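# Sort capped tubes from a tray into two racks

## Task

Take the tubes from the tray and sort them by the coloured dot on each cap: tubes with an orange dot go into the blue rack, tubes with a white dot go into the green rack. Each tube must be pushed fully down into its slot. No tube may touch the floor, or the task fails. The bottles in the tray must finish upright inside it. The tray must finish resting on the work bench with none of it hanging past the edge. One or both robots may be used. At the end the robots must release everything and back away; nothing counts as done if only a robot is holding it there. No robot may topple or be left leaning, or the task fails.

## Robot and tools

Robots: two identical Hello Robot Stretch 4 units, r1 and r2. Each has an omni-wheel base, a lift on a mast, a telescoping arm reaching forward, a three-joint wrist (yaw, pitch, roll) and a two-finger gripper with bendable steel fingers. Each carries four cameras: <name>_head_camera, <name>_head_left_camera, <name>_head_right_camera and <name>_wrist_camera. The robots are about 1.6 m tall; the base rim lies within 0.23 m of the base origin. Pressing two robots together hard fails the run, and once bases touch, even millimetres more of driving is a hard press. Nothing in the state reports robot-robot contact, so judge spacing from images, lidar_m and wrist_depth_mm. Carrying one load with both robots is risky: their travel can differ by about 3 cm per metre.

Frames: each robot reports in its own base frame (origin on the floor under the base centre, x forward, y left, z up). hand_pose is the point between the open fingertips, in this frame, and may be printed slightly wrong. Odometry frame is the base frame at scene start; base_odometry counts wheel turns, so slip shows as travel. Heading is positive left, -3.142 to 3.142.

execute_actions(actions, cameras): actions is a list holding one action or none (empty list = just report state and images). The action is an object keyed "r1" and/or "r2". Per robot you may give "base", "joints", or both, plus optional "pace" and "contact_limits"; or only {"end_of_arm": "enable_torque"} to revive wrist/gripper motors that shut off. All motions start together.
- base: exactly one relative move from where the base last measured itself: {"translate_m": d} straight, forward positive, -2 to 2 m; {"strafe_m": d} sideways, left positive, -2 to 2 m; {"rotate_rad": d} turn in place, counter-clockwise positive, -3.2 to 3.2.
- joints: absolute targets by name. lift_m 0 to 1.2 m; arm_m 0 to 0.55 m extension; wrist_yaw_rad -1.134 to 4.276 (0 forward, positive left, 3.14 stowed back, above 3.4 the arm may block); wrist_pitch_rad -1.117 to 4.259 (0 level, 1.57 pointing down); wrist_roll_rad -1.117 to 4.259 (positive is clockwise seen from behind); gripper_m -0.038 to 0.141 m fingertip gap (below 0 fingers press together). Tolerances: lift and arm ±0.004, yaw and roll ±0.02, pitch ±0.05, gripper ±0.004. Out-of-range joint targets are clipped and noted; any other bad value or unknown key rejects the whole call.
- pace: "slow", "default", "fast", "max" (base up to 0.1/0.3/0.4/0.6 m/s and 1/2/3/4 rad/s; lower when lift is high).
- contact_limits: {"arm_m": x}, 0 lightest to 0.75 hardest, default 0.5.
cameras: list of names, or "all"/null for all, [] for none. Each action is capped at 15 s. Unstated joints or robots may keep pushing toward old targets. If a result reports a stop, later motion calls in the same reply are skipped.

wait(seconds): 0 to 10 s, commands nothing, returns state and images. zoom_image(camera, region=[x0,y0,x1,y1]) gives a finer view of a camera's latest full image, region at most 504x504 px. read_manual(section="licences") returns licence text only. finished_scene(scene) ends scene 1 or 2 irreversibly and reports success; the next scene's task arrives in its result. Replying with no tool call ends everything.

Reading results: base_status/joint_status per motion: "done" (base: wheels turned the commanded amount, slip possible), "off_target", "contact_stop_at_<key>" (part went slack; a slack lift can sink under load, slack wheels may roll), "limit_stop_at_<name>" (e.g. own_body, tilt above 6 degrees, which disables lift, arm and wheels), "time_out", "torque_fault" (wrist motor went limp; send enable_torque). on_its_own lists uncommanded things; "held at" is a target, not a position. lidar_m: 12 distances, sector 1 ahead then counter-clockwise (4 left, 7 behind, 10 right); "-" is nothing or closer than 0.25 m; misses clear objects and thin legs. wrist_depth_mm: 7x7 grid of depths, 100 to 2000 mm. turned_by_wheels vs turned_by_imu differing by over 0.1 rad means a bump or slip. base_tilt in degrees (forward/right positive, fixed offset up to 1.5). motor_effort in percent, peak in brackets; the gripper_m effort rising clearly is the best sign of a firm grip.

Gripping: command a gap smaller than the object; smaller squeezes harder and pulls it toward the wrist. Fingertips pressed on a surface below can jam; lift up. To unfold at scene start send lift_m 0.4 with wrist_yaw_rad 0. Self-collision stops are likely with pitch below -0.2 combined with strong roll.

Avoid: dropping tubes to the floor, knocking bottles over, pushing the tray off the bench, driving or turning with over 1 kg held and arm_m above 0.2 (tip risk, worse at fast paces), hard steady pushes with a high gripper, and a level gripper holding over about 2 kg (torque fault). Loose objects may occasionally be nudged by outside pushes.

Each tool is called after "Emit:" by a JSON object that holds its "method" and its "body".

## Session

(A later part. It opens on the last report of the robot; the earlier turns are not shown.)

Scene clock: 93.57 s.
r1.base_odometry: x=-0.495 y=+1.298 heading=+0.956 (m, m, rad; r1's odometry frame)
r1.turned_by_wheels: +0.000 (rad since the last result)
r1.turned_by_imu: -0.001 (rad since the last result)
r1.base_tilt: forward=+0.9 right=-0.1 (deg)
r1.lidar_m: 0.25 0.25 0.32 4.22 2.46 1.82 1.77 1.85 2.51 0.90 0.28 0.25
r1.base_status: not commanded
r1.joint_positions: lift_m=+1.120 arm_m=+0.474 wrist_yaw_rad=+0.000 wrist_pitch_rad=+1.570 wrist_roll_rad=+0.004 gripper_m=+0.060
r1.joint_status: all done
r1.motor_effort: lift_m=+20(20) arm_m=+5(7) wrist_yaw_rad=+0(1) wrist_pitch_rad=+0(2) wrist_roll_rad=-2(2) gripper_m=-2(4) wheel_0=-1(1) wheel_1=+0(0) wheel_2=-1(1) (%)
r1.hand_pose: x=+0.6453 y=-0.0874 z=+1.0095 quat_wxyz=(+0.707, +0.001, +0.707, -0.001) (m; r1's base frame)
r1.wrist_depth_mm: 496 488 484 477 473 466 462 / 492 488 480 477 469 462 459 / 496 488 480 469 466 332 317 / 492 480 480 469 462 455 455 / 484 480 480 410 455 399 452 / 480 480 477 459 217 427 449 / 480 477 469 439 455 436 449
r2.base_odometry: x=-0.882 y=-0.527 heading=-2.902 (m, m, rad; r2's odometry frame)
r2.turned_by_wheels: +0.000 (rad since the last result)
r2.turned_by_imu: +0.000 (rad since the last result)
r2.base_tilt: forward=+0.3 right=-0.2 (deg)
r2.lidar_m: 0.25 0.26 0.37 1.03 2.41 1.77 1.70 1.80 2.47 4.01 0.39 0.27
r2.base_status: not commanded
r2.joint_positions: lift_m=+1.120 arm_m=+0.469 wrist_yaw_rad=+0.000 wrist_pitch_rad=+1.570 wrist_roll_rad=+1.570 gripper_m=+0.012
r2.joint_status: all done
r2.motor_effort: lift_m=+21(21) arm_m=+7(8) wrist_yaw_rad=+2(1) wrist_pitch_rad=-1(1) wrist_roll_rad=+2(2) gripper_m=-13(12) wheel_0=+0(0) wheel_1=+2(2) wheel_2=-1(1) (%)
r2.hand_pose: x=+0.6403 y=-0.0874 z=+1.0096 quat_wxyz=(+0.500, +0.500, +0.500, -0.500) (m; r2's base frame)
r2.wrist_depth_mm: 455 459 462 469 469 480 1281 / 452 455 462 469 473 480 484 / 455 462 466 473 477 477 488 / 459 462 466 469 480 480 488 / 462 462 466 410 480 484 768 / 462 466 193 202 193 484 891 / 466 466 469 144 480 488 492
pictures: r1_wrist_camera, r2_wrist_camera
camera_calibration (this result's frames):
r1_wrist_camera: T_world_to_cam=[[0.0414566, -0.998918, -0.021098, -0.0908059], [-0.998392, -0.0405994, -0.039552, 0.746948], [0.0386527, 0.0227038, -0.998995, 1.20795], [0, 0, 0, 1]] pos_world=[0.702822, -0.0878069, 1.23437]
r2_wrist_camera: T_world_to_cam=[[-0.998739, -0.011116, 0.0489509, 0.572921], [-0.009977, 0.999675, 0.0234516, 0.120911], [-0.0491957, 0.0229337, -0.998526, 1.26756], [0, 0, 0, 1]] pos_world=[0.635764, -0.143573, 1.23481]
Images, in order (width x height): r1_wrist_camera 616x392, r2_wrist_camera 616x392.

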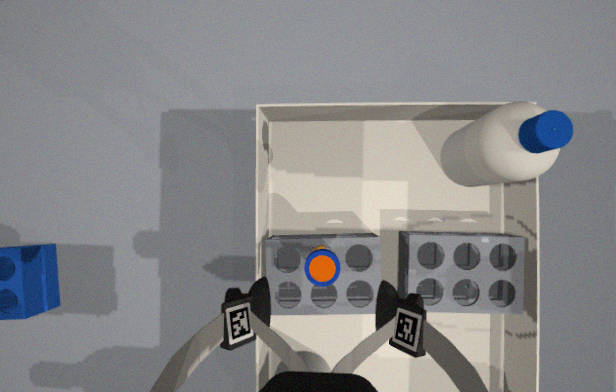

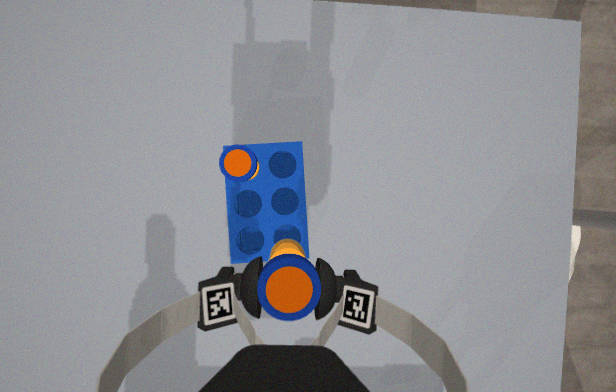

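Emit:
{"method": "execute_actions", "body": {"actions": [{"r1": {"joints": {"lift_m": 0.978}, "pace": "default"}, "r2": {"joints": {"lift_m": 0.976}, "pace": "default"}}], "cameras": ["r1_wrist_camera", "r2_wrist_camera"]}}

Scene clock: 101.57 s.
r1.base_odometry: x=-0.495 y=+1.298 heading=+0.956 (m, m, rad; r1's odometry frame)
r1.turned_by_wheels: +0.000 (rad since the last result)
r1.turned_by_imu: -0.001 (rad since the last result)
r1.base_tilt: forward=+0.9 right=-0.1 (deg)
r1.lidar_m: 0.25 0.25 0.33 4.21 2.44 1.84 1.72 1.82 2.52 0.84 0.31 0.25
r1.base_status: not commanded
r1.joint_positions: lift_m=+0.978 arm_m=+0.474 wrist_yaw_rad=+0.000 wrist_pitch_rad=+1.570 wrist_roll_rad=+0.004 gripper_m=+0.060
r1.joint_status: all done
r1.motor_effort: lift_m=+14(19) arm_m=+5(5) wrist_yaw_rad=-2(1) wrist_pitch_rad=+0(1) wrist_roll_rad=-2(2) gripper_m=-1(4) wheel_0=-1(1) wheel_1=+0(0) wheel_2=-1(1) (%)
r1.hand_pose: x=+0.6453 y=-0.0874 z=+0.8681 quat_wxyz=(+0.707, +0.001, +0.707, -0.001) (m; r1's base frame)
r1.wrist_depth_mm: 345 342 338 332 330 325 320 / 345 342 330 325 324 320 250 / 343 338 330 327 325 320 234 / 342 338 330 327 324 319 315 / 342 336 329 296 320 287 285 / 340 334 254 204 217 259 256 / 338 334 266 263 259 257 270
r2.base_odometry: x=-0.882 y=-0.527 heading=-2.902 (m, m, rad; r2's odometry frame)
r2.turned_by_wheels: +0.000 (rad since the last result)
r2.turned_by_imu: +0.000 (rad since the last result)
r2.base_tilt: forward=+0.2 right=-0.2 (deg)
r2.lidar_m: 0.26 0.26 0.38 1.04 2.44 1.76 1.70 1.78 2.49 4.00 0.38 0.27
r2.base_status: not commanded
r2.joint_positions: lift_m=+0.976 arm_m=+0.469 wrist_yaw_rad=+0.000 wrist_pitch_rad=+1.570 wrist_roll_rad=+1.570 gripper_m=+0.012
r2.joint_status: all done
r2.motor_effort: lift_m=+17(20) arm_m=+8(7) wrist_yaw_rad=+0(2) wrist_pitch_rad=-1(0) wrist_roll_rad=+2(2) gripper_m=-14(10) wheel_0=+0(1) wheel_1=+2(2) wheel_2=-2(1) (%)
r2.hand_pose: x=+0.6403 y=-0.0874 z=+0.8659 quat_wxyz=(+0.500, +0.500, +0.500, -0.500) (m; r2's base frame)
r2.wrist_depth_mm: 315 317 322 325 327 334 336 / 317 319 324 327 329 334 340 / 317 320 206 324 332 334 340 / 320 322 267 324 334 336 342 / 320 322 270 270 334 338 340 / 319 324 193 202 193 338 340 / 320 324 329 145 336 342 342
pictures: r1_wrist_camera, r2_wrist_camera
camera_calibration (this result's frames):
r1_wrist_camera: T_world_to_cam=[[0.0414567, -0.998918, -0.0210982, -0.0937897], [-0.998393, -0.0405997, -0.0395469, 0.741352], [0.0386475, 0.0227038, -0.998995, 1.06667], [0, 0, 0, 1]] pos_world=[0.702824, -0.0878069, 1.09294]
r2_wrist_camera: T_world_to_cam=[[-0.998739, -0.0111161, 0.0489509, 0.579955], [-0.00997704, 0.999675, 0.0234516, 0.124279], [-0.0491957, 0.0229337, -0.998526, 1.12415], [0, 0, 0, 1]] pos_world=[0.635766, -0.143573, 1.09118]
Images, in order (width x height): r1_wrist_camera 616x392, r2_wrist_camera 616x392.

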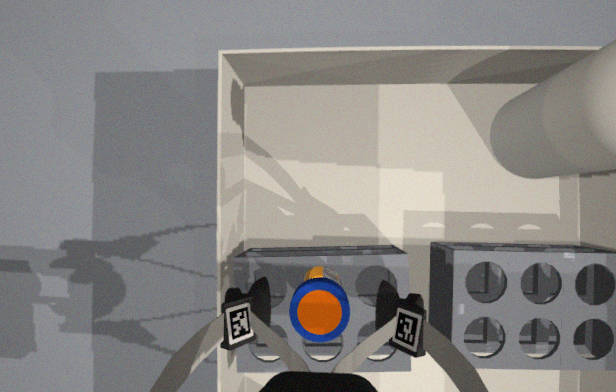

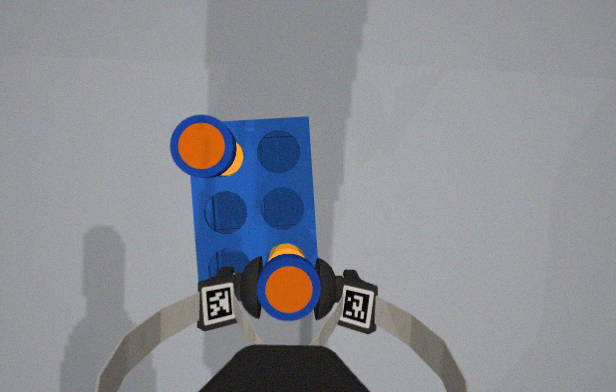

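Emit:
{"method": "execute_actions", "body": {"actions": [{"r1": {"joints": {"gripper_m": 0.012}, "pace": "default"}, "r2": {"joints": {"gripper_m": 0.06}, "pace": "default"}}], "cameras": ["r1_wrist_camera", "r2_wrist_camera"]}}

Scene clock: 103.30 s.
r1.base_odometry: x=-0.495 y=+1.298 heading=+0.956 (m, m, rad; r1's odometry frame)
r1.turned_by_wheels: +0.000 (rad since the last result)
r1.turned_by_imu: +0.000 (rad since the last result)
r1.base_tilt: forward=+1.0 right=-0.2 (deg)
r1.lidar_m: 0.25 0.25 0.32 4.21 2.45 1.85 1.74 1.84 2.55 0.85 0.32 0.25
r1.base_status: not commanded
r1.joint_positions: lift_m=+0.978 arm_m=+0.474 wrist_yaw_rad=+0.000 wrist_pitch_rad=+1.570 wrist_roll_rad=+0.004 gripper_m=+0.012
r1.joint_status: all done
r1.motor_effort: lift_m=+14(13) arm_m=+5(5) wrist_yaw_rad=-2(2) wrist_pitch_rad=+0(2) wrist_roll_rad=-2(1) gripper_m=-9(13) wheel_0=-1(1) wheel_1=+0(0) wheel_2=-1(1) (%)
r1.hand_pose: x=+0.6453 y=-0.0874 z=+0.8681 quat_wxyz=(+0.707, +0.001, +0.707, -0.001) (m; r1's base frame)
r1.wrist_depth_mm: 345 342 338 332 329 324 322 / 345 340 332 325 324 320 250 / 343 338 332 327 324 320 235 / 342 338 330 325 322 317 315 / 340 336 329 296 320 287 285 / 338 334 286 196 260 259 255 / 338 334 266 262 259 256 270
r2.base_odometry: x=-0.882 y=-0.527 heading=-2.902 (m, m, rad; r2's odometry frame)
r2.turned_by_wheels: +0.000 (rad since the last result)
r2.turned_by_imu: +0.000 (rad since the last result)
r2.base_tilt: forward=+0.2 right=-0.3 (deg)
r2.lidar_m: 0.25 0.25 0.36 1.03 2.43 1.78 1.71 1.80 2.48 4.00 0.38 0.27
r2.base_status: not commanded
r2.joint_positions: lift_m=+0.976 arm_m=+0.469 wrist_yaw_rad=+0.000 wrist_pitch_rad=+1.570 wrist_roll_rad=+1.570 gripper_m=+0.060
r2.joint_status: all done
r2.motor_effort: lift_m=+17(17) arm_m=+8(7) wrist_yaw_rad=+1(0) wrist_pitch_rad=-1(1) wrist_roll_rad=+2(2) gripper_m=-4(13) wheel_0=+0(0) wheel_1=+2(2) wheel_2=-1(1) (%)
r2.hand_pose: x=+0.6403 y=-0.0874 z=+0.8659 quat_wxyz=(+0.500, +0.500, +0.500, -0.500) (m; r2's base frame)
r2.wrist_depth_mm: 315 319 322 325 330 332 336 / 315 319 324 327 330 336 338 / 319 320 206 325 332 336 338 / 317 324 267 324 332 340 342 / 319 322 268 270 332 336 342 / 320 324 196 216 202 338 340 / 322 324 329 137 336 342 345
pictures: r1_wrist_camera, r2_wrist_camera
camera_calibration (this result's frames):
r1_wrist_camera: T_world_to_cam=[[0.0414564, -0.998918, -0.0210982, -0.0937895], [-0.998393, -0.0405993, -0.0395469, 0.741352], [0.0386475, 0.0227038, -0.998995, 1.06667], [0, 0, 0, 1]] pos_world=[0.702824, -0.0878069, 1.09294]
r2_wrist_camera: T_world_to_cam=[[-0.998739, -0.0111159, 0.0489509, 0.579955], [-0.00997691, 0.999675, 0.0234516, 0.124279], [-0.0491957, 0.0229337, -0.998526, 1.12415], [0, 0, 0, 1]] pos_world=[0.635767, -0.143573, 1.09118]
Images, in order (width x height): r1_wrist_camera 616x392, r2_wrist_camera 616x392.

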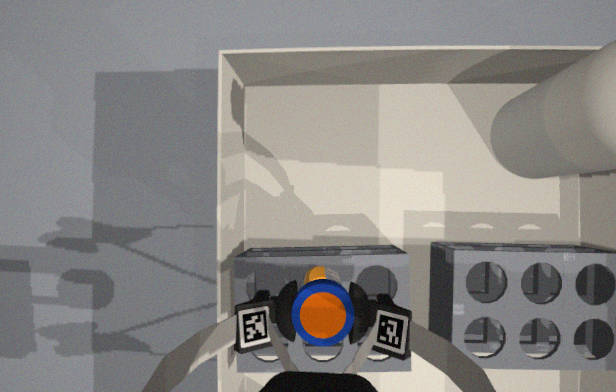

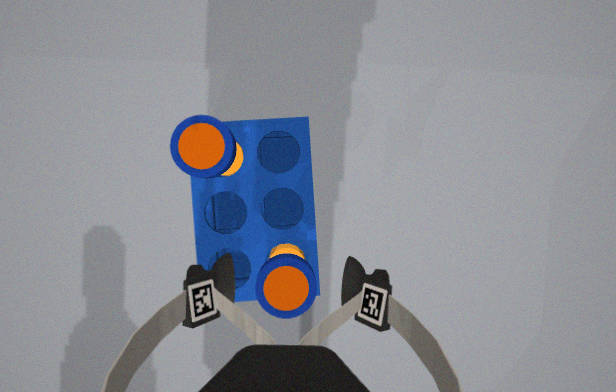

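Emit:
{"method": "execute_actions", "body": {"actions": [{"r1": {"joints": {"lift_m": 1.12}, "pace": "default"}, "r2": {"joints": {"lift_m": 1.07}, "pace": "fast"}}], "cameras": ["r1_wrist_camera", "r2_wrist_camera"]}}

Scene clock: 106.07 s.
r1.base_odometry: x=-0.495 y=+1.298 heading=+0.956 (m, m, rad; r1's odometry frame)
r1.turned_by_wheels: +0.000 (rad since the last result)
r1.turned_by_imu: +0.000 (rad since the last result)
r1.base_tilt: forward=+0.9 right=-0.1 (deg)
r1.lidar_m: 0.25 0.25 0.33 4.22 2.47 1.83 1.76 1.84 2.56 0.83 0.29 0.25
r1.base_status: not commanded
r1.joint_positions: lift_m=+1.120 arm_m=+0.474 wrist_yaw_rad=+0.000 wrist_pitch_rad=+1.570 wrist_roll_rad=+0.004 gripper_m=+0.012
r1.joint_status: all done
r1.motor_effort: lift_m=+21(24) arm_m=+6(5) wrist_yaw_rad=-1(3) wrist_pitch_rad=+1(1) wrist_roll_rad=-1(2) gripper_m=-12(11) wheel_0=-1(1) wheel_1=+0(0) wheel_2=+0(1) (%)
r1.hand_pose: x=+0.6453 y=-0.0874 z=+1.0094 quat_wxyz=(+0.707, +0.001, +0.707, -0.001) (m; r1's base frame)
r1.wrist_depth_mm: 496 488 484 477 469 466 459 / 496 488 480 473 466 466 459 / 492 484 480 469 462 334 317 / 488 484 477 469 466 459 452 / 484 480 477 410 455 399 452 / 484 480 477 196 397 427 452 / 484 480 469 430 455 436 449
r2.base_odometry: x=-0.882 y=-0.527 heading=-2.902 (m, m, rad; r2's odometry frame)
r2.turned_by_wheels: +0.000 (rad since the last result)
r2.turned_by_imu: +0.000 (rad since the last result)
r2.base_tilt: forward=+0.2 right=-0.2 (deg)
r2.lidar_m: 0.25 0.26 0.37 1.00 2.41 1.77 1.70 1.79 2.47 3.99 0.39 0.25
r2.base_status: not commanded
r2.joint_positions: lift_m=+1.070 arm_m=+0.469 wrist_yaw_rad=+0.000 wrist_pitch_rad=+1.570 wrist_roll_rad=+1.570 gripper_m=+0.060
r2.joint_status: all done
r2.motor_effort: lift_m=+22(25) arm_m=+8(7) wrist_yaw_rad=+0(0) wrist_pitch_rad=+0(0) wrist_roll_rad=+1(1) gripper_m=-2(4) wheel_0=+0(0) wheel_1=+2(2) wheel_2=-1(1) (%)
r2.hand_pose: x=+0.6403 y=-0.0874 z=+0.9595 quat_wxyz=(+0.500, +0.500, +0.500, -0.500) (m; r2's base frame)
r2.wrist_depth_mm: 404 410 413 418 424 427 430 / 404 410 413 418 427 430 433 / 407 413 413 421 424 430 436 / 410 413 413 421 427 430 436 / 413 413 418 366 427 436 439 / 410 415 197 421 202 433 436 / 413 418 421 137 433 439 445
pictures: r1_wrist_camera, r2_wrist_camera
camera_calibration (this result's frames):
r1_wrist_camera: T_world_to_cam=[[0.0414565, -0.998918, -0.0210983, -0.0908077], [-0.998393, -0.0405995, -0.0395434, 0.746939], [0.038644, 0.0227038, -0.998995, 1.20786], [0, 0, 0, 1]] pos_world=[0.702827, -0.0878069, 1.23426]
r2_wrist_camera: T_world_to_cam=[[-0.998739, -0.0111161, 0.0489509, 0.575376], [-0.00997706, 0.999675, 0.0234516, 0.122084], [-0.0491957, 0.0229337, -0.998526, 1.21762], [0, 0, 0, 1]] pos_world=[0.63577, -0.143573, 1.18479]
Images, in order (width x height): r1_wrist_camera 616x392, r2_wrist_camera 616x392.

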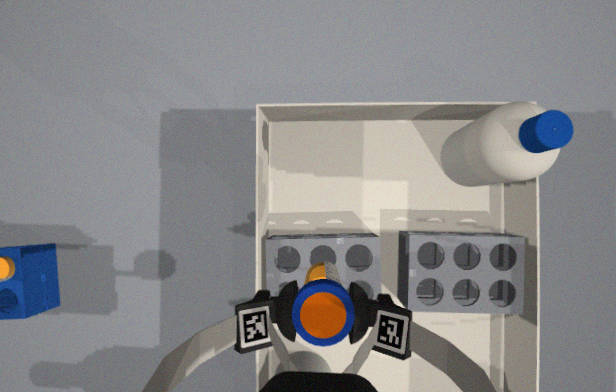

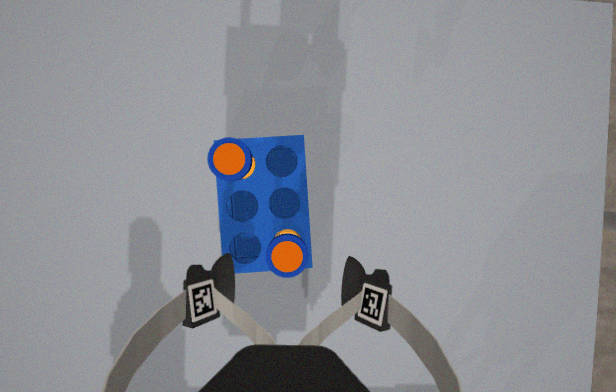

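Emit:
{"method": "zoom_image", "body": {"camera": "r1_wrist_camera", "region": [230, 200, 430, 360]}}

Region (230, 200, 430, 360) of r1_wrist_camera's 616x392 image, scaled by 2.520; it fills the top 403 rows of this view, and the rest is white.

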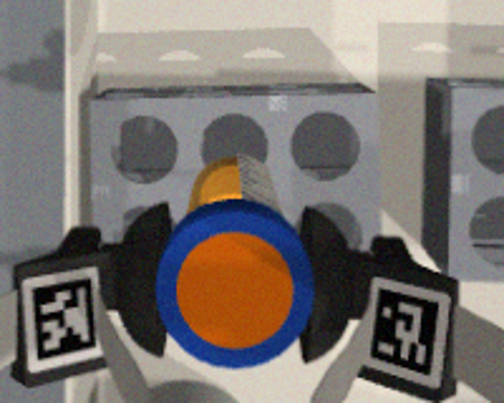

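Emit:
{"method": "execute_actions", "body": {"actions": [{"r1": {"base": {"strafe_m": 0.384}, "joints": {"arm_m": 0.4105}, "pace": "default"}, "r2": {"base": {"translate_m": -0.3}, "joints": {"arm_m": 0.01}, "pace": "max"}}], "cameras": ["r1_wrist_camera", "r2_head_camera"]}}

Scene clock: 111.80 s.
r1.base_odometry: x=-0.809 y=+1.519 heading=+0.956 (m, m, rad; r1's odometry frame)
r1.turned_by_wheels: +0.000 (rad since the last result)
r1.turned_by_imu: -0.001 (rad since the last result)
r1.base_tilt: forward=+1.1 right=-0.1 (deg)
r1.lidar_m: 0.25 0.25 3.99 3.82 2.46 1.78 1.75 1.83 2.57 0.88 0.33 0.25
r1.base_status: done
r1.joint_positions: lift_m=+1.120 arm_m=+0.411 wrist_yaw_rad=+0.000 wrist_pitch_rad=+1.570 wrist_roll_rad=+0.004 gripper_m=+0.012
r1.joint_status: all done
r1.motor_effort: lift_m=+21(22) arm_m=-5(6) wrist_yaw_rad=-1(2) wrist_pitch_rad=-1(0) wrist_roll_rad=-2(2) gripper_m=-9(11) wheel_0=+1(9) wheel_1=-1(11) wheel_2=+0(1) (%)
r1.hand_pose: x=+0.5825 y=-0.0874 z=+1.0095 quat_wxyz=(+0.707, +0.001, +0.707, -0.001) (m; r1's base frame)
r1.wrist_depth_mm: 1308 488 484 477 469 466 462 / 1308 488 484 473 469 466 459 / 1308 484 477 473 473 466 455 / 1308 484 477 469 466 459 455 / 1281 480 473 410 462 459 452 / 1281 480 473 195 462 459 452 / 1281 480 469 466 459 455 452
r2.base_odometry: x=-0.591 y=-0.456 heading=-2.903 (m, m, rad; r2's odometry frame)
r2.turned_by_wheels: +0.000 (rad since the last result)
r2.turned_by_imu: +0.001 (rad since the last result)
r2.base_tilt: forward=+0.2 right=-0.2 (deg)
r2.lidar_m: 0.53 0.58 0.78 4.74 2.01 1.46 1.40 1.49 2.07 4.00 4.16 0.56
r2.base_status: done
r2.joint_positions: lift_m=+1.070 arm_m=+0.011 wrist_yaw_rad=+0.000 wrist_pitch_rad=+1.570 wrist_roll_rad=+1.570 gripper_m=+0.060
r2.joint_status: all done
r2.motor_effort: lift_m=+21(21) arm_m=-7(9) wrist_yaw_rad=+2(0) wrist_pitch_rad=-1(2) wrist_roll_rad=+1(1) gripper_m=-1(3) wheel_0=-1(4) wheel_1=-1(5) wheel_2=-2(10) (%)
r2.hand_pose: x=+0.1823 y=-0.0874 z=+0.9595 quat_wxyz=(+0.500, +0.500, +0.500, -0.500) (m; r2's base frame)
r2.wrist_depth_mm: 1118 1138 1138 1182 1182 1205 1205 / 732 1160 1160 1160 1182 1182 1205 / 1138 1160 1182 1205 1182 1205 1205 / 1118 1138 1138 991 976 1205 1229 / 1182 1160 1182 991 976 1205 342 / 1160 1160 197 1182 202 1229 1229 / 1160 1182 1182 137 1182 1205 1205
pictures: r1_wrist_camera, r2_head_camera
camera_calibration (this result's frames):
r1_wrist_camera: T_world_to_cam=[[0.0413079, -0.998924, -0.0211054, -0.0881132], [-0.998405, -0.0404546, -0.0393739, 0.684182], [0.0384777, 0.0226981, -0.999002, 1.21046], [0, 0, 0, 1]] pos_world=[0.640155, -0.0878153, 1.23433]
Images, in order (width x height): r1_wrist_camera 616x392, r2_head_camera 420x560.

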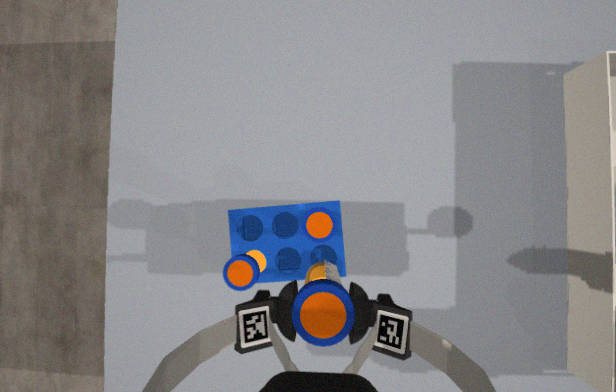

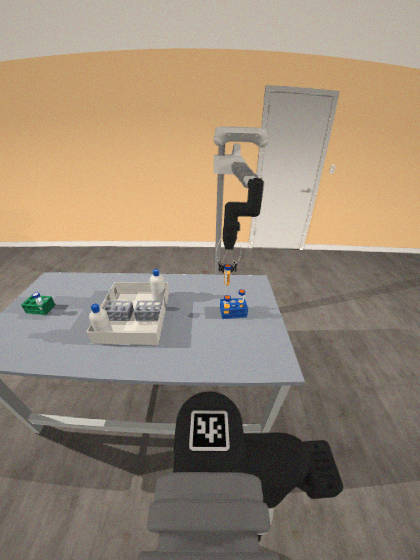

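Emit:
{"method": "execute_actions", "body": {"actions": [], "cameras": ["r1_wrist_camera", "r1_head_camera"]}}

Scene clock: 113.43 s.
r1.base_odometry: x=-0.809 y=+1.519 heading=+0.956 (m, m, rad; r1's odometry frame)
r1.turned_by_wheels: +0.000 (rad since the last result)
r1.turned_by_imu: +0.000 (rad since the last result)
r1.base_tilt: forward=+1.0 right=-0.1 (deg)
r1.lidar_m: 0.25 0.25 3.97 3.82 2.48 1.81 1.75 1.84 2.51 0.88 0.33 0.25
r1.base_status: done
r1.joint_positions: lift_m=+1.120 arm_m=+0.411 wrist_yaw_rad=+0.000 wrist_pitch_rad=+1.570 wrist_roll_rad=+0.004 gripper_m=+0.012
r1.joint_status: all done
r1.motor_effort: lift_m=+21(22) arm_m=-5(6) wrist_yaw_rad=-1(2) wrist_pitch_rad=-1(0) wrist_roll_rad=-2(2) gripper_m=-13(11) wheel_0=+1(9) wheel_1=-1(11) wheel_2=+0(1) (%)
r1.hand_pose: x=+0.5825 y=-0.0874 z=+1.0095 quat_wxyz=(+0.707, +0.001, +0.707, -0.001) (m; r1's base frame)
r1.wrist_depth_mm: 1336 492 488 480 473 466 462 / 1281 488 480 473 473 466 455 / 1308 488 480 477 466 462 455 / 1281 484 477 469 466 462 455 / 1281 484 477 410 466 459 455 / 1281 480 473 196 459 455 452 / 1281 477 473 462 459 452 452
r2.base_odometry: x=-0.591 y=-0.456 heading=-2.903 (m, m, rad; r2's odometry frame)
r2.turned_by_wheels: +0.000 (rad since the last result)
r2.turned_by_imu: +0.000 (rad since the last result)
r2.base_tilt: forward=+0.3 right=-0.1 (deg)
r2.lidar_m: 0.54 0.58 0.80 4.72 2.01 1.47 1.39 1.51 2.06 4.00 4.18 0.59
r2.base_status: done
r2.joint_positions: lift_m=+1.070 arm_m=+0.011 wrist_yaw_rad=+0.000 wrist_pitch_rad=+1.570 wrist_roll_rad=+1.570 gripper_m=+0.060
r2.joint_status: all done
r2.motor_effort: lift_m=+21(21) arm_m=-7(9) wrist_yaw_rad=+1(0) wrist_pitch_rad=-1(2) wrist_roll_rad=+1(1) gripper_m=-2(3) wheel_0=-1(4) wheel_1=-1(5) wheel_2=-2(10) (%)
r2.hand_pose: x=+0.1823 y=-0.0874 z=+0.9595 quat_wxyz=(+0.500, +0.500, +0.500, -0.500) (m; r2's base frame)
r2.wrist_depth_mm: 1118 1138 1160 1160 1160 1205 1205 / 741 1160 1160 1182 1182 1205 1229 / 1138 1138 1160 1160 1182 1205 1229 / 1138 1160 1160 991 976 1205 1205 / 1138 1160 1160 960 991 1205 342 / 1138 1160 197 1182 202 1229 1229 / 1160 1160 1182 137 1205 1229 1229
pictures: r1_head_camera, r1_wrist_camera
camera_calibration (this result's frames):
r1_wrist_camera: T_world_to_cam=[[0.0413077, -0.998924, -0.0211054, -0.088113], [-0.998405, -0.0404543, -0.0393738, 0.68418], [0.0384776, 0.0226981, -0.999002, 1.21046], [0, 0, 0, 1]] pos_world=[0.640153, -0.0878154, 1.23433]
Images, in order (width x height): r1_head_camera 420x560, r1_wrist_camera 616x392.

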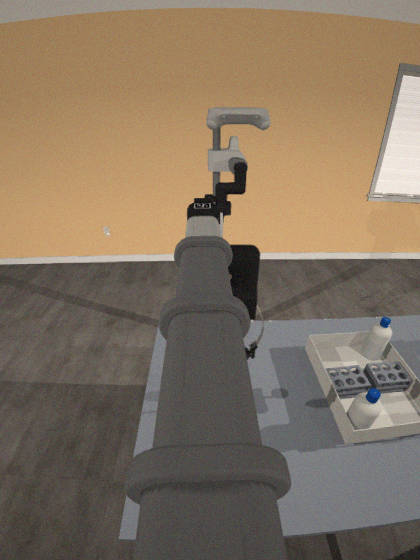

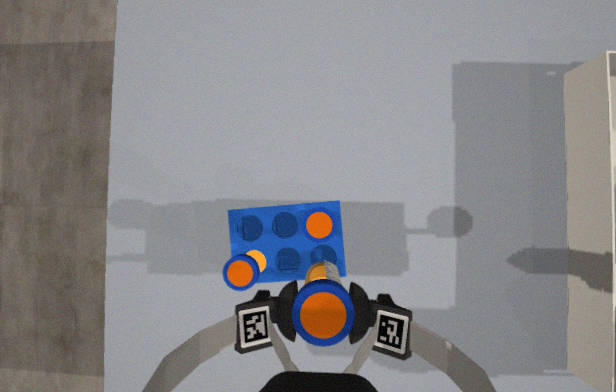

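Emit:
{"method": "zoom_image", "body": {"camera": "r1_wrist_camera", "region": [210, 180, 410, 340]}}

Region (210, 180, 410, 340) of r1_wrist_camera's 616x392 image, scaled by 2.520; it fills the top 403 rows of this view, and the rest is white.

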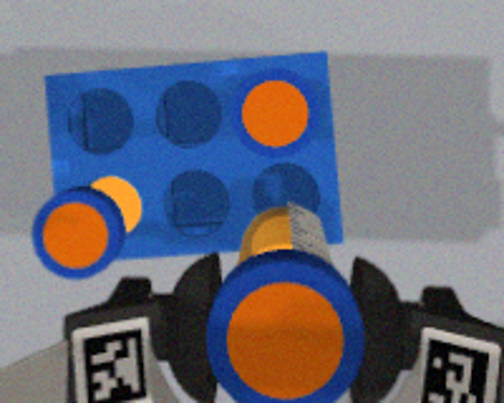

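Emit:
{"method": "execute_actions", "body": {"actions": [{"r1": {"base": {"strafe_m": 0.002}, "joints": {"arm_m": 0.4135}}}], "cameras": ["r1_wrist_camera"]}}

Emit:
{"method": "zoom_image", "body": {"camera": "r1_wrist_camera", "region": [210, 180, 410, 340]}}

Scene clock: 116.07 s.
r1.base_odometry: x=-0.810 y=+1.520 heading=+0.956 (m, m, rad; r1's odometry frame)
r1.turned_by_wheels: +0.000 (rad since the last result)
r1.turned_by_imu: +0.000 (rad since the last result)
r1.base_tilt: forward=+0.9 right=-0.1 (deg)
r1.lidar_m: 0.25 0.25 3.95 3.82 2.51 1.79 1.74 1.81 2.57 0.89 0.34 0.25
r1.base_status: done
r1.joint_positions: lift_m=+1.120 arm_m=+0.413 wrist_yaw_rad=+0.000 wrist_pitch_rad=+1.570 wrist_roll_rad=+0.004 gripper_m=+0.012
r1.joint_status: all done
r1.motor_effort: lift_m=+20(21) arm_m=+6(6) wrist_yaw_rad=+2(0) wrist_pitch_rad=+0(1) wrist_roll_rad=-2(1) gripper_m=-10(11) wheel_0=+0(5) wheel_1=-2(7) wheel_2=+0(4) (%)
r1.hand_pose: x=+0.5837 y=-0.0874 z=+1.0095 quat_wxyz=(+0.707, +0.001, +0.707, -0.001) (m; r1's base frame)
r1.wrist_depth_mm: 1308 492 484 477 473 466 459 / 1308 488 484 473 469 462 459 / 1308 488 480 473 466 462 459 / 1281 484 477 469 466 462 455 / 1281 480 477 413 462 455 455 / 1281 480 473 195 462 455 452 / 1281 477 469 462 459 455 452
r2.base_odometry: x=-0.591 y=-0.456 heading=-2.903 (m, m, rad; r2's odometry frame)
r2.turned_by_wheels: +0.000 (rad since the last result)
r2.turned_by_imu: +0.000 (rad since the last result)
r2.base_tilt: forward=+0.2 right=-0.2 (deg)
r2.lidar_m: 0.53 0.57 0.80 4.72 2.04 1.46 1.41 1.48 2.04 4.00 4.16 0.58
r2.base_status: not commanded
r2.joint_positions: lift_m=+1.070 arm_m=+0.011 wrist_yaw_rad=+0.000 wrist_pitch_rad=+1.570 wrist_roll_rad=+1.570 gripper_m=+0.060
r2.joint_status: not commanded
r2.motor_effort: lift_m=+21(21) arm_m=-7(7) wrist_yaw_rad=+0(2) wrist_pitch_rad=-1(1) wrist_roll_rad=+1(1) gripper_m=-3(1) wheel_0=-1(1) wheel_1=-1(1) wheel_2=-2(2) (%)
r2.hand_pose: x=+0.1823 y=-0.0874 z=+0.9595 quat_wxyz=(+0.500, +0.500, +0.500, -0.500) (m; r2's base frame)
r2.wrist_depth_mm: 1138 1138 1160 1160 1182 1182 1205 / 732 1138 1160 1182 1182 1182 1229 / 1160 1138 1160 1160 1182 1182 1205 / 1160 1138 1182 976 976 1205 1255 / 1160 1138 1182 976 976 1229 342 / 1118 1160 197 1160 202 1229 1229 / 1160 1160 1182 137 1182 1205 1229
pictures: r1_wrist_camera
camera_calibration (this result's frames):
r1_wrist_camera: T_world_to_cam=[[0.041308, -0.998924, -0.0211049, -0.088161], [-0.998405, -0.0404545, -0.0393853, 0.685335], [0.0384891, 0.0226981, -0.999001, 1.21041], [0, 0, 0, 1]] pos_world=[0.641296, -0.0878153, 1.23433]
Images, in order (width x height): r1_wrist_camera 616x392.

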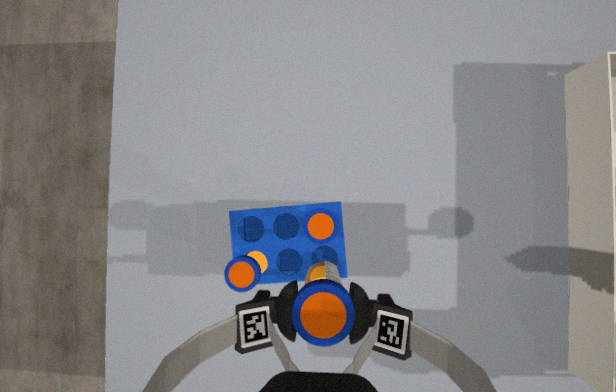

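Region (210, 180, 410, 340) of r1_wrist_camera's 616x392 image, scaled by 2.520; it fills the top 403 rows of this view, and the rest is white.

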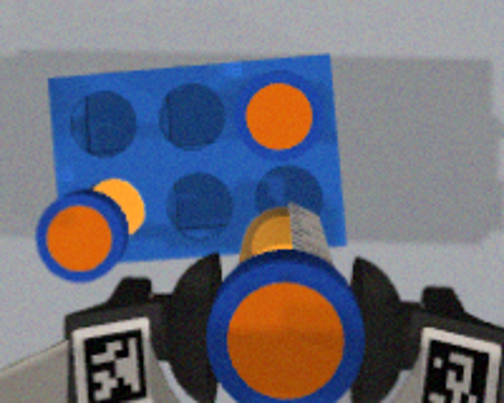

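Emit:
{"method": "execute_actions", "body": {"actions": [{"r1": {"joints": {"lift_m": 0.976}}}], "cameras": ["r1_wrist_camera"]}}

Scene clock: 118.50 s.
r1.base_odometry: x=-0.810 y=+1.520 heading=+0.956 (m, m, rad; r1's odometry frame)
r1.turned_by_wheels: +0.000 (rad since the last result)
r1.turned_by_imu: +0.000 (rad since the last result)
r1.base_tilt: forward=+1.0 right=-0.1 (deg)
r1.lidar_m: 0.25 0.25 3.99 3.83 2.50 1.79 1.75 1.83 2.53 0.84 0.30 0.25
r1.base_status: not commanded
r1.joint_positions: lift_m=+0.976 arm_m=+0.413 wrist_yaw_rad=+0.000 wrist_pitch_rad=+1.570 wrist_roll_rad=+0.004 gripper_m=+0.012
r1.joint_status: all done
r1.motor_effort: lift_m=+14(19) arm_m=+5(5) wrist_yaw_rad=-2(1) wrist_pitch_rad=+1(2) wrist_roll_rad=-2(1) gripper_m=-13(11) wheel_0=+0(0) wheel_1=-1(2) wheel_2=+0(0) (%)
r1.hand_pose: x=+0.5837 y=-0.0874 z=+0.8660 quat_wxyz=(+0.707, +0.001, +0.707, -0.001) (m; r1's base frame)
r1.wrist_depth_mm: 343 340 334 330 327 322 320 / 342 338 334 330 327 322 319 / 342 336 332 329 324 322 317 / 340 334 332 325 324 319 317 / 338 332 271 207 322 317 315 / 338 332 207 196 319 317 314 / 336 330 325 322 262 315 312
r2.base_odometry: x=-0.591 y=-0.456 heading=-2.903 (m, m, rad; r2's odometry frame)
r2.turned_by_wheels: +0.000 (rad since the last result)
r2.turned_by_imu: +0.000 (rad since the last result)
r2.base_tilt: forward=+0.2 right=-0.2 (deg)
r2.lidar_m: 0.54 0.57 0.80 4.74 2.03 1.47 1.39 1.51 2.04 4.00 4.17 0.57
r2.base_status: not commanded
r2.joint_positions: lift_m=+1.070 arm_m=+0.011 wrist_yaw_rad=+0.000 wrist_pitch_rad=+1.570 wrist_roll_rad=+1.570 gripper_m=+0.060
r2.joint_status: not commanded
r2.motor_effort: lift_m=+21(21) arm_m=-7(7) wrist_yaw_rad=+2(1) wrist_pitch_rad=-1(1) wrist_roll_rad=+1(1) gripper_m=-4(5) wheel_0=-1(0) wheel_1=-1(1) wheel_2=-2(2) (%)
r2.hand_pose: x=+0.1823 y=-0.0874 z=+0.9595 quat_wxyz=(+0.500, +0.500, +0.500, -0.500) (m; r2's base frame)
r2.wrist_depth_mm: 1138 1160 1160 1160 1160 1182 1205 / 732 1138 1160 1160 1182 1182 1205 / 1138 1160 1182 1160 1205 1182 1229 / 1160 1182 1160 976 960 1205 1255 / 1138 1160 1182 976 991 1205 342 / 1182 1160 196 1205 202 1205 1205 / 1182 1160 1182 137 1229 1205 1255
pictures: r1_wrist_camera
camera_calibration (this result's frames):
r1_wrist_camera: T_world_to_cam=[[0.0413081, -0.998924, -0.0211049, -0.0911882], [-0.998405, -0.0404545, -0.0393836, 0.679688], [0.0384874, 0.0226981, -0.999001, 1.06713], [0, 0, 0, 1]] pos_world=[0.641299, -0.0878153, 1.0909]
Images, in order (width x height): r1_wrist_camera 616x392.

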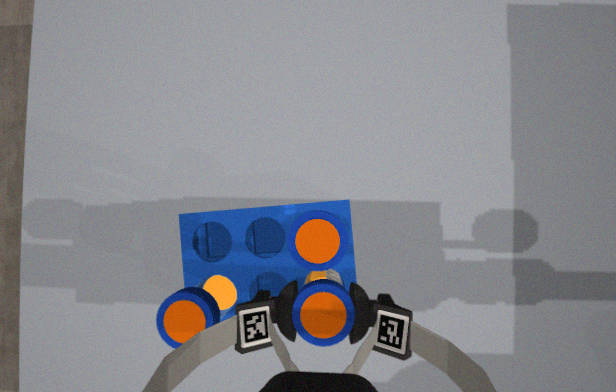

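Emit:
{"method": "execute_actions", "body": {"actions": [{"r1": {"joints": {"lift_m": 0.969, "gripper_m": 0.06}}}], "cameras": ["r1_wrist_camera"]}}

Scene clock: 120.70 s.
r1.base_odometry: x=-0.810 y=+1.520 heading=+0.956 (m, m, rad; r1's odometry frame)
r1.turned_by_wheels: +0.000 (rad since the last result)
r1.turned_by_imu: +0.000 (rad since the last result)
r1.base_tilt: forward=+1.0 right=-0.1 (deg)
r1.lidar_m: 0.25 0.25 3.97 3.82 2.50 1.81 1.75 1.85 2.53 0.93 0.32 0.25
r1.base_status: not commanded
r1.joint_positions: lift_m=+0.969 arm_m=+0.413 wrist_yaw_rad=+0.000 wrist_pitch_rad=+1.570 wrist_roll_rad=+0.004 gripper_m=+0.060
r1.joint_status: all done
r1.motor_effort: lift_m=+13(12) arm_m=+5(5) wrist_yaw_rad=+0(2) wrist_pitch_rad=-2(2) wrist_roll_rad=-2(3) gripper_m=-4(13) wheel_0=+0(0) wheel_1=-2(2) wheel_2=+0(0) (%)
r1.hand_pose: x=+0.5837 y=-0.0874 z=+0.8591 quat_wxyz=(+0.707, +0.001, +0.707, -0.001) (m; r1's base frame)
r1.wrist_depth_mm: 336 332 327 324 320 317 312 / 336 332 327 324 320 315 312 / 334 330 325 322 319 314 312 / 332 329 324 320 317 312 310 / 330 327 263 198 315 312 307 / 329 325 200 197 217 310 307 / 330 324 319 197 312 309 306
r2.base_odometry: x=-0.591 y=-0.456 heading=-2.903 (m, m, rad; r2's odometry frame)
r2.turned_by_wheels: +0.000 (rad since the last result)
r2.turned_by_imu: +0.000 (rad since the last result)
r2.base_tilt: forward=+0.3 right=-0.2 (deg)
r2.lidar_m: 0.54 0.56 0.80 4.74 1.99 1.49 1.40 1.51 2.07 4.00 4.16 0.57
r2.base_status: not commanded
r2.joint_positions: lift_m=+1.070 arm_m=+0.011 wrist_yaw_rad=+0.000 wrist_pitch_rad=+1.570 wrist_roll_rad=+1.570 gripper_m=+0.060
r2.joint_status: not commanded
r2.motor_effort: lift_m=+21(22) arm_m=-7(8) wrist_yaw_rad=+3(1) wrist_pitch_rad=-1(1) wrist_roll_rad=+1(0) gripper_m=-3(2) wheel_0=+0(1) wheel_1=-1(1) wheel_2=-2(2) (%)
r2.hand_pose: x=+0.1823 y=-0.0874 z=+0.9595 quat_wxyz=(+0.500, +0.500, +0.500, -0.500) (m; r2's base frame)
r2.wrist_depth_mm: 1118 1138 1160 1160 1182 1205 1229 / 741 1138 1138 1182 1205 1182 1205 / 1138 1160 1160 1182 1182 1205 1205 / 1138 1160 1182 991 976 1229 1205 / 1138 1160 1160 976 976 1229 340 / 1182 1160 196 1205 203 1205 1229 / 1182 1160 1160 137 1205 1229 1229
pictures: r1_wrist_camera
camera_calibration (this result's frames):
r1_wrist_camera: T_world_to_cam=[[0.0413052, -0.998924, -0.0211105, -0.0913269], [-0.99841, -0.0404545, -0.0392494, 0.679266], [0.0383531, 0.0226981, -0.999006, 1.06027], [0, 0, 0, 1]] pos_world=[0.641294, -0.0878153, 1.08395]
Images, in order (width x height): r1_wrist_camera 616x392.

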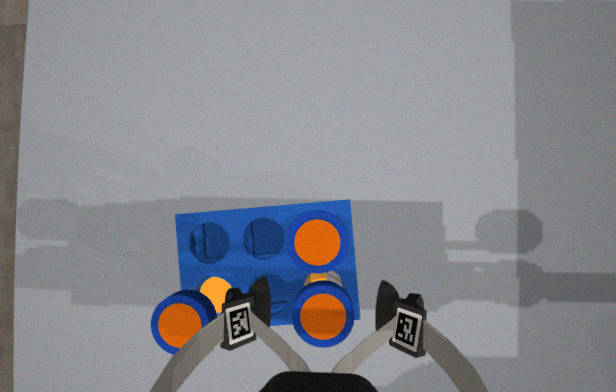

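Emit:
{"method": "execute_actions", "body": {"actions": [{"r1": {"joints": {"lift_m": 1.03}}}], "cameras": []}}

Emit:
{"method": "execute_actions", "body": {"actions": [{"r1": {"base": {"translate_m": -0.2}, "joints": {"lift_m": 1.06, "arm_m": 0.01}}}], "cameras": ["r1_head_camera", "r2_head_camera", "r1_head_right_camera"]}}

Scene clock: 122.87 s.
r1.base_odometry: x=-0.810 y=+1.520 heading=+0.956 (m, m, rad; r1's odometry frame)
r1.turned_by_wheels: +0.000 (rad since the last result)
r1.turned_by_imu: +0.000 (rad since the last result)
r1.base_tilt: forward=+0.9 right=-0.1 (deg)
r1.lidar_m: 0.25 0.25 3.95 3.83 2.50 1.78 1.75 1.84 2.56 0.84 0.34 0.25
r1.base_status: not commanded
r1.joint_positions: lift_m=+1.030 arm_m=+0.413 wrist_yaw_rad=+0.000 wrist_pitch_rad=+1.570 wrist_roll_rad=+0.004 gripper_m=+0.060
r1.joint_status: all done
r1.motor_effort: lift_m=+22(24) arm_m=+5(5) wrist_yaw_rad=-1(1) wrist_pitch_rad=-1(1) wrist_roll_rad=-1(1) gripper_m=-2(0) wheel_0=+0(0) wheel_1=-2(2) wheel_2=+0(0) (%)
r1.hand_pose: x=+0.5837 y=-0.0874 z=+0.9194 quat_wxyz=(+0.707, +0.001, +0.707, -0.001) (m; r1's base frame)
r1.wrist_depth_mm: 1205 397 389 384 382 377 373 / 1205 394 389 384 379 375 370 / 1205 392 387 382 377 373 368 / 1182 389 387 382 377 370 368 / 1182 389 332 319 375 370 366 / 1205 387 262 320 217 368 366 / 1205 387 379 377 370 366 364
r2.base_odometry: x=-0.591 y=-0.456 heading=-2.903 (m, m, rad; r2's odometry frame)
r2.turned_by_wheels: +0.000 (rad since the last result)
r2.turned_by_imu: +0.000 (rad since the last result)
r2.base_tilt: forward=+0.2 right=-0.2 (deg)
r2.lidar_m: 0.55 0.58 0.82 4.73 2.03 1.47 1.41 1.50 2.04 3.97 4.16 0.57
r2.base_status: not commanded
r2.joint_positions: lift_m=+1.070 arm_m=+0.011 wrist_yaw_rad=+0.000 wrist_pitch_rad=+1.570 wrist_roll_rad=+1.570 gripper_m=+0.060
r2.joint_status: not commanded
r2.motor_effort: lift_m=+21(21) arm_m=-7(7) wrist_yaw_rad=+2(2) wrist_pitch_rad=-1(2) wrist_roll_rad=+1(0) gripper_m=+0(3) wheel_0=-1(1) wheel_1=-1(1) wheel_2=-2(2) (%)
r2.hand_pose: x=+0.1823 y=-0.0874 z=+0.9595 quat_wxyz=(+0.500, +0.500, +0.500, -0.500) (m; r2's base frame)
r2.wrist_depth_mm: 1118 1138 1160 1160 1182 1182 1229 / 732 1118 1160 1182 1182 1205 1205 / 1160 1160 1160 1182 1182 1160 1182 / 1118 1138 1160 976 976 1205 1205 / 1160 1160 1182 991 991 1205 342 / 1138 1160 196 1182 202 1205 1229 / 1160 1160 1182 137 1182 1205 1229
pictures: none
No camera images: the call's "cameras" was empty. Leave "cameras" out to get every camera's image.

Scene clock: 125.17 s.
r1.base_odometry: x=-0.926 y=+1.357 heading=+0.956 (m, m, rad; r1's odometry frame)
r1.turned_by_wheels: +0.000 (rad since the last result)
r1.turned_by_imu: -0.001 (rad since the last result)
r1.base_tilt: forward=+0.9 right=-0.2 (deg)
r1.lidar_m: 0.41 0.44 3.98 3.81 2.23 1.61 1.55 1.64 2.22 4.91 0.61 0.44
r1.base_status: done
r1.joint_positions: lift_m=+1.060 arm_m=+0.011 wrist_yaw_rad=+0.000 wrist_pitch_rad=+1.570 wrist_roll_rad=+0.004 gripper_m=+0.060
r1.joint_status: all done
r1.motor_effort: lift_m=+21(21) arm_m=-6(6) wrist_yaw_rad=+1(2) wrist_pitch_rad=-1(1) wrist_roll_rad=-2(2) gripper_m=-3(0) wheel_0=-2(8) wheel_1=-2(8) wheel_2=+1(8) (%)
r1.hand_pose: x=+0.1820 y=-0.0874 z=+0.9494 quat_wxyz=(+0.707, +0.002, +0.707, -0.002) (m; r1's base frame)
r1.wrist_depth_mm: 1255 430 424 421 415 410 404 / 1255 1229 1205 1182 1182 1182 1160 / 1229 1205 1205 1205 1182 1160 1160 / 1229 1205 1205 1182 1160 1160 1138 / 1205 1229 1205 960 1160 1160 1138 / 1205 1229 960 960 217 1160 1118 / 1205 1205 1182 707 1160 1138 1138
r2.base_odometry: x=-0.591 y=-0.456 heading=-2.903 (m, m, rad; r2's odometry frame)
r2.turned_by_wheels: +0.000 (rad since the last result)
r2.turned_by_imu: +0.000 (rad since the last result)
r2.base_tilt: forward=+0.2 right=-0.2 (deg)
r2.lidar_m: 0.54 0.57 0.77 4.73 2.02 1.46 1.40 1.48 2.07 4.00 4.15 0.58
r2.base_status: not commanded
r2.joint_positions: lift_m=+1.070 arm_m=+0.011 wrist_yaw_rad=+0.000 wrist_pitch_rad=+1.570 wrist_roll_rad=+1.570 gripper_m=+0.060
r2.joint_status: not commanded
r2.motor_effort: lift_m=+21(21) arm_m=-7(7) wrist_yaw_rad=+1(1) wrist_pitch_rad=-1(1) wrist_roll_rad=+1(1) gripper_m=-1(2) wheel_0=-1(1) wheel_1=-1(1) wheel_2=-2(2) (%)
r2.hand_pose: x=+0.1823 y=-0.0874 z=+0.9595 quat_wxyz=(+0.500, +0.500, +0.500, -0.500) (m; r2's base frame)
r2.wrist_depth_mm: 1118 1138 1138 1160 1182 1205 1182 / 732 1138 1160 1182 1182 1205 1229 / 1160 1138 1160 1182 1205 1182 1229 / 1138 1182 1160 976 976 1229 1229 / 1118 1138 1182 976 976 1205 340 / 1160 1160 197 1182 203 1229 1255 / 1138 1160 1160 137 1182 1229 1255
pictures: r1_head_camera, r1_head_right_camera, r2_head_camera
Images, in order (width x height): r1_head_camera 420x560, r1_head_right_camera 420x672, r2_head_camera 420x560.

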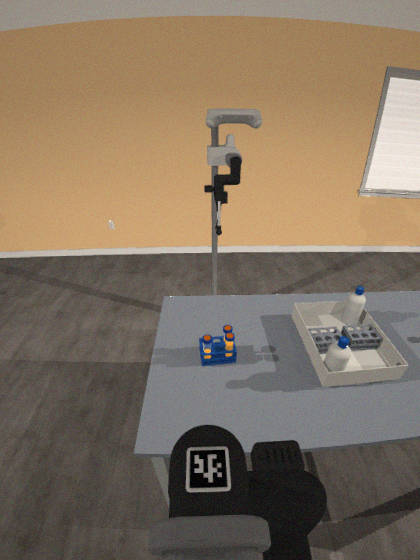

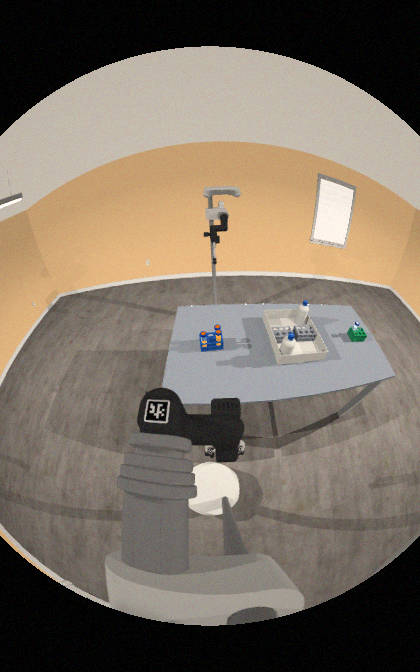

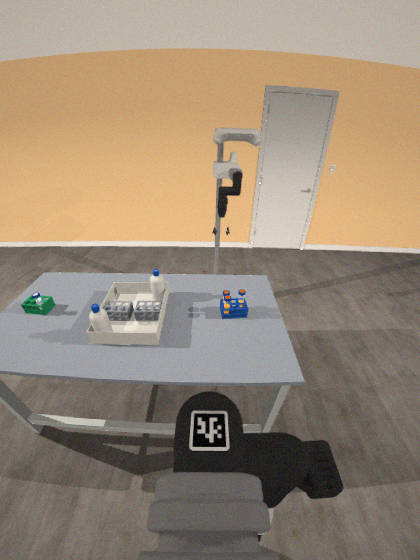

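Emit:
{"method": "zoom_image", "body": {"camera": "r1_head_camera", "region": [180, 280, 420, 400]}}

Emit:
{"method": "zoom_image", "body": {"camera": "r2_head_camera", "region": [10, 260, 270, 350]}}

Region (180, 280, 420, 400) of r1_head_camera's 420x560 image, scaled by 2.100, with more detail than that image has.

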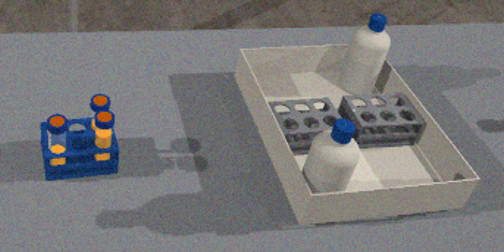

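Region (10, 260, 270, 350) of r2_head_camera's 420x560 image, scaled by 1.938, with more detail than that image has; it fills the top 174 rows of this view, and the rest is white.

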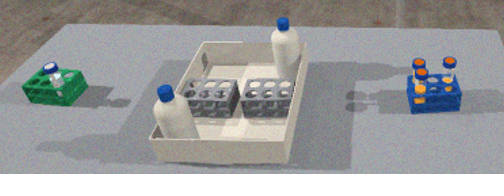

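All four tubes are seated, the tray racks are empty, both bottles are standing, and both robots are clear.

Emit:
{"method": "finished_scene", "body": {"scene": 2}}

The scene is finished: the task was done.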